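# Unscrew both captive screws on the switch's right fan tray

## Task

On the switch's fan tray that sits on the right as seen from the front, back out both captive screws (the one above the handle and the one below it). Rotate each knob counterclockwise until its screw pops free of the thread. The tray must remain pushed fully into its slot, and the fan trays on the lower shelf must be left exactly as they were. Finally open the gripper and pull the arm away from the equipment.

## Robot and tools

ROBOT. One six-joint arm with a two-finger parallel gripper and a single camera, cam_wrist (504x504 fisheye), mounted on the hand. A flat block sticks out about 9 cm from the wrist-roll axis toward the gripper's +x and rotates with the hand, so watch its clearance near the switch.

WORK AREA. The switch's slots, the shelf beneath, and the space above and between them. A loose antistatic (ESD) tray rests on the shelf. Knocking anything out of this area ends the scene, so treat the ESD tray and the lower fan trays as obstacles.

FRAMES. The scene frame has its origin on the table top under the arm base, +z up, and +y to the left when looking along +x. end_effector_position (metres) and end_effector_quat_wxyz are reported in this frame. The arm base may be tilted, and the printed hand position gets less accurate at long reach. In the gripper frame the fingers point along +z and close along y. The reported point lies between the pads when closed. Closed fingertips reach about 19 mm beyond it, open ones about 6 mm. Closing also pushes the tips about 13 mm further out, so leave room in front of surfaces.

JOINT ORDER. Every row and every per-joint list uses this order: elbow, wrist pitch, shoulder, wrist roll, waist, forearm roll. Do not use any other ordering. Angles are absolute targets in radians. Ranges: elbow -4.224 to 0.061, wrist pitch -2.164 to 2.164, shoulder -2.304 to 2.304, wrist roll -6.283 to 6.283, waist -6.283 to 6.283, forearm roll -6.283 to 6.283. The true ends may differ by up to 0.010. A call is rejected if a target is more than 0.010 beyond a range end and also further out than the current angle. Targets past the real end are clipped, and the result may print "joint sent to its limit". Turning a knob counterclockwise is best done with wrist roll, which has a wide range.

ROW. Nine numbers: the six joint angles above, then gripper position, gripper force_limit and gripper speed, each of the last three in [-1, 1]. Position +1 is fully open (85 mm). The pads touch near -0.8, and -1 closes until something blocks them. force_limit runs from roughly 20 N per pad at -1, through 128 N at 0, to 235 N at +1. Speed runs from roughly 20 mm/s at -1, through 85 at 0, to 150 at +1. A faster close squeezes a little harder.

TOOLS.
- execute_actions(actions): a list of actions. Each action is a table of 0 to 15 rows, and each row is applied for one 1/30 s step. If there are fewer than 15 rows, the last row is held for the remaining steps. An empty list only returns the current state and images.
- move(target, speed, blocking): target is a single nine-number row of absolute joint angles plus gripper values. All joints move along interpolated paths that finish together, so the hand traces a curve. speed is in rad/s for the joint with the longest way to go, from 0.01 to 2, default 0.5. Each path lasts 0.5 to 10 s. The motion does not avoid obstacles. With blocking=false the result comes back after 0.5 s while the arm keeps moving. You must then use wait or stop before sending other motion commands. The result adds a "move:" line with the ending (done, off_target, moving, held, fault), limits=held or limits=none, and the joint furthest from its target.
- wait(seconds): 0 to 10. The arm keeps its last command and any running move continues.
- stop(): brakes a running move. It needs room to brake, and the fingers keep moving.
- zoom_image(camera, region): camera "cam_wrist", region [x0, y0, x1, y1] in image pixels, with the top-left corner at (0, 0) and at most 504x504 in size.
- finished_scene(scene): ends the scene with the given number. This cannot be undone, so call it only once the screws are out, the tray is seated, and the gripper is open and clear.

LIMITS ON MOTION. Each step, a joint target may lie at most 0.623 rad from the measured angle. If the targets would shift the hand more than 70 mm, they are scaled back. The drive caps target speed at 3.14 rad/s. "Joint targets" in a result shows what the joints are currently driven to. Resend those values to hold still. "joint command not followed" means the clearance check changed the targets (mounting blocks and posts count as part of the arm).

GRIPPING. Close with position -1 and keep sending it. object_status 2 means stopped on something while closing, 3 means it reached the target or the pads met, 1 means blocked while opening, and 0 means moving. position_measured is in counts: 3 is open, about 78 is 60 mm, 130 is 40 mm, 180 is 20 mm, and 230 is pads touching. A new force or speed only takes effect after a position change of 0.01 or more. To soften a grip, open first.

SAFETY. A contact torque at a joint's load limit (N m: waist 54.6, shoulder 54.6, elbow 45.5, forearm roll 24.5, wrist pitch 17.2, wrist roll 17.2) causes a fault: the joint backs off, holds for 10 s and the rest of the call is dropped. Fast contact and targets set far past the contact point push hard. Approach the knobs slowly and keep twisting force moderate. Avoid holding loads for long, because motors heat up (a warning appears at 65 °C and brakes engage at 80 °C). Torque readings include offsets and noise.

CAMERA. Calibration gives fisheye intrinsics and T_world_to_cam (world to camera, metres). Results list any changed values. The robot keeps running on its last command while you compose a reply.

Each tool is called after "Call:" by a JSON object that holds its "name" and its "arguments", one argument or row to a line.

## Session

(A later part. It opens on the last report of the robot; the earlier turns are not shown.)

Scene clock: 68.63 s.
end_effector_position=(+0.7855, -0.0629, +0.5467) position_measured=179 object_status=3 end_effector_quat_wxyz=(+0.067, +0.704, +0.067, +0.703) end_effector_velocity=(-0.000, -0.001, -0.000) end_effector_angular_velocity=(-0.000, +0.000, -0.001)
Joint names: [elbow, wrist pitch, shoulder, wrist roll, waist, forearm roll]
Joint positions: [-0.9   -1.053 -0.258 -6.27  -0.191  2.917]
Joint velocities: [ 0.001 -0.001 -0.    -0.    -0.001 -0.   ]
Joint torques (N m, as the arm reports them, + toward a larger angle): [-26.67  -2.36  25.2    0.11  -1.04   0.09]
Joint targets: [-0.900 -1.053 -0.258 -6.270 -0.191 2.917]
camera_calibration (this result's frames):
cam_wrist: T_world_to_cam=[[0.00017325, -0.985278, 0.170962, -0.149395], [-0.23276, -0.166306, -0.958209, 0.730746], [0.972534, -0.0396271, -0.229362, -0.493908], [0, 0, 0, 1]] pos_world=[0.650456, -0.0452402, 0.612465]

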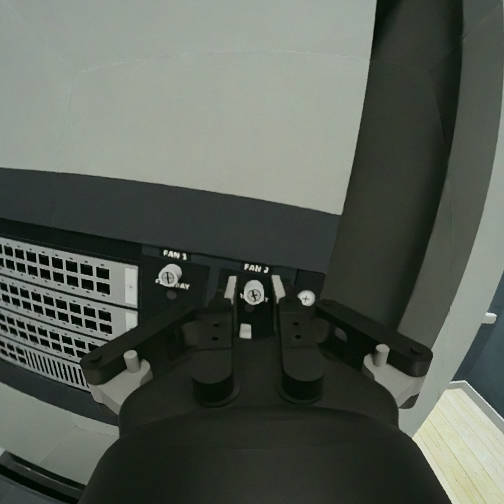

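The knob jumped outward (sprung free). Now retreating straight back while turning the camera to a side view for a final check.

Call:
{"name": "move", "arguments": {
  "target": [-0.6381, -1.1271, -0.0671, -4.509, -0.2336, 2.8783, -0.3, 0, 1],
  "speed": 1.5
}}

Scene clock: 71.60 s.
end_effector_position=(+0.6907, -0.0607, +0.5434) position_measured=167 object_status=3 end_effector_quat_wxyz=(+0.498, -0.502, +0.499, -0.501) end_effector_velocity=(-0.000, +0.001, -0.000) end_effector_angular_velocity=(+0.002, +0.000, +0.001)
Joint names: [elbow, wrist pitch, shoulder, wrist roll, waist, forearm roll]
Joint positions: [-0.638 -1.127 -0.067 -4.509 -0.234  2.878]
Joint velocities: [ 0.001 -0.     0.     0.002  0.001  0.   ]
Joint torques (N m, as the arm reports them, + toward a larger angle): [-25.38  -2.19  18.3    0.04  -0.62   0.66]
Joint targets: [-0.638 -1.127 -0.067 -4.509 -0.234 2.878]
move: done; limits=none; farthest joint: the waist, 0.000 radians from its target (0.042 radians at the start)
camera_calibration (this result's frames):
cam_wrist: T_world_to_cam=[[-0.00146487, 0.0108019, -0.999941, 0.551184], [-0.231984, 0.972659, 0.010847, 0.247938], [0.972719, 0.231986, 0.00108104, -0.511241], [0, 0, 0, 1]] pos_world=[0.555618, -0.128513, 0.549014]

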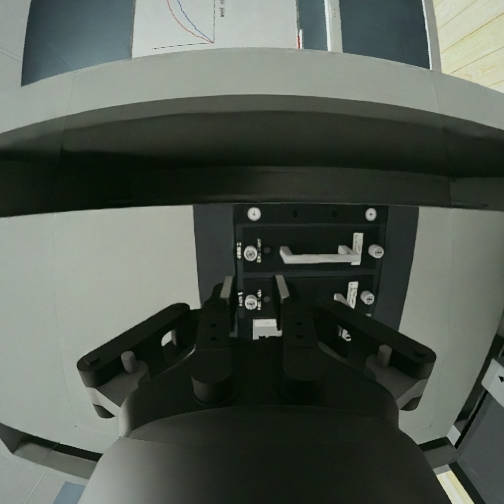

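Call:
{"name": "zoom_image", "arguments": {
  "camera": "cam_wrist",
  "region": [220, 200, 410, 330]
}}

Region (220, 200, 410, 330) of cam_wrist's 504x504 image, scaled by 2.653, with more detail than that image has; it fills the top 345 rows of this view, and the rest is white.

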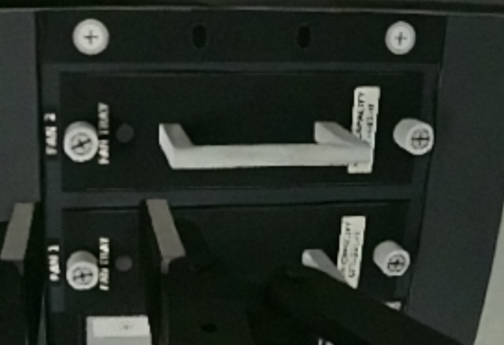

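Both FAN 2 screws are sprung out, the tray sits flush in its slot, and the gripper is well clear.

Call:
{"name": "finished_scene", "arguments": {
  "scene": 2
}}

The scene is finished: the task was done.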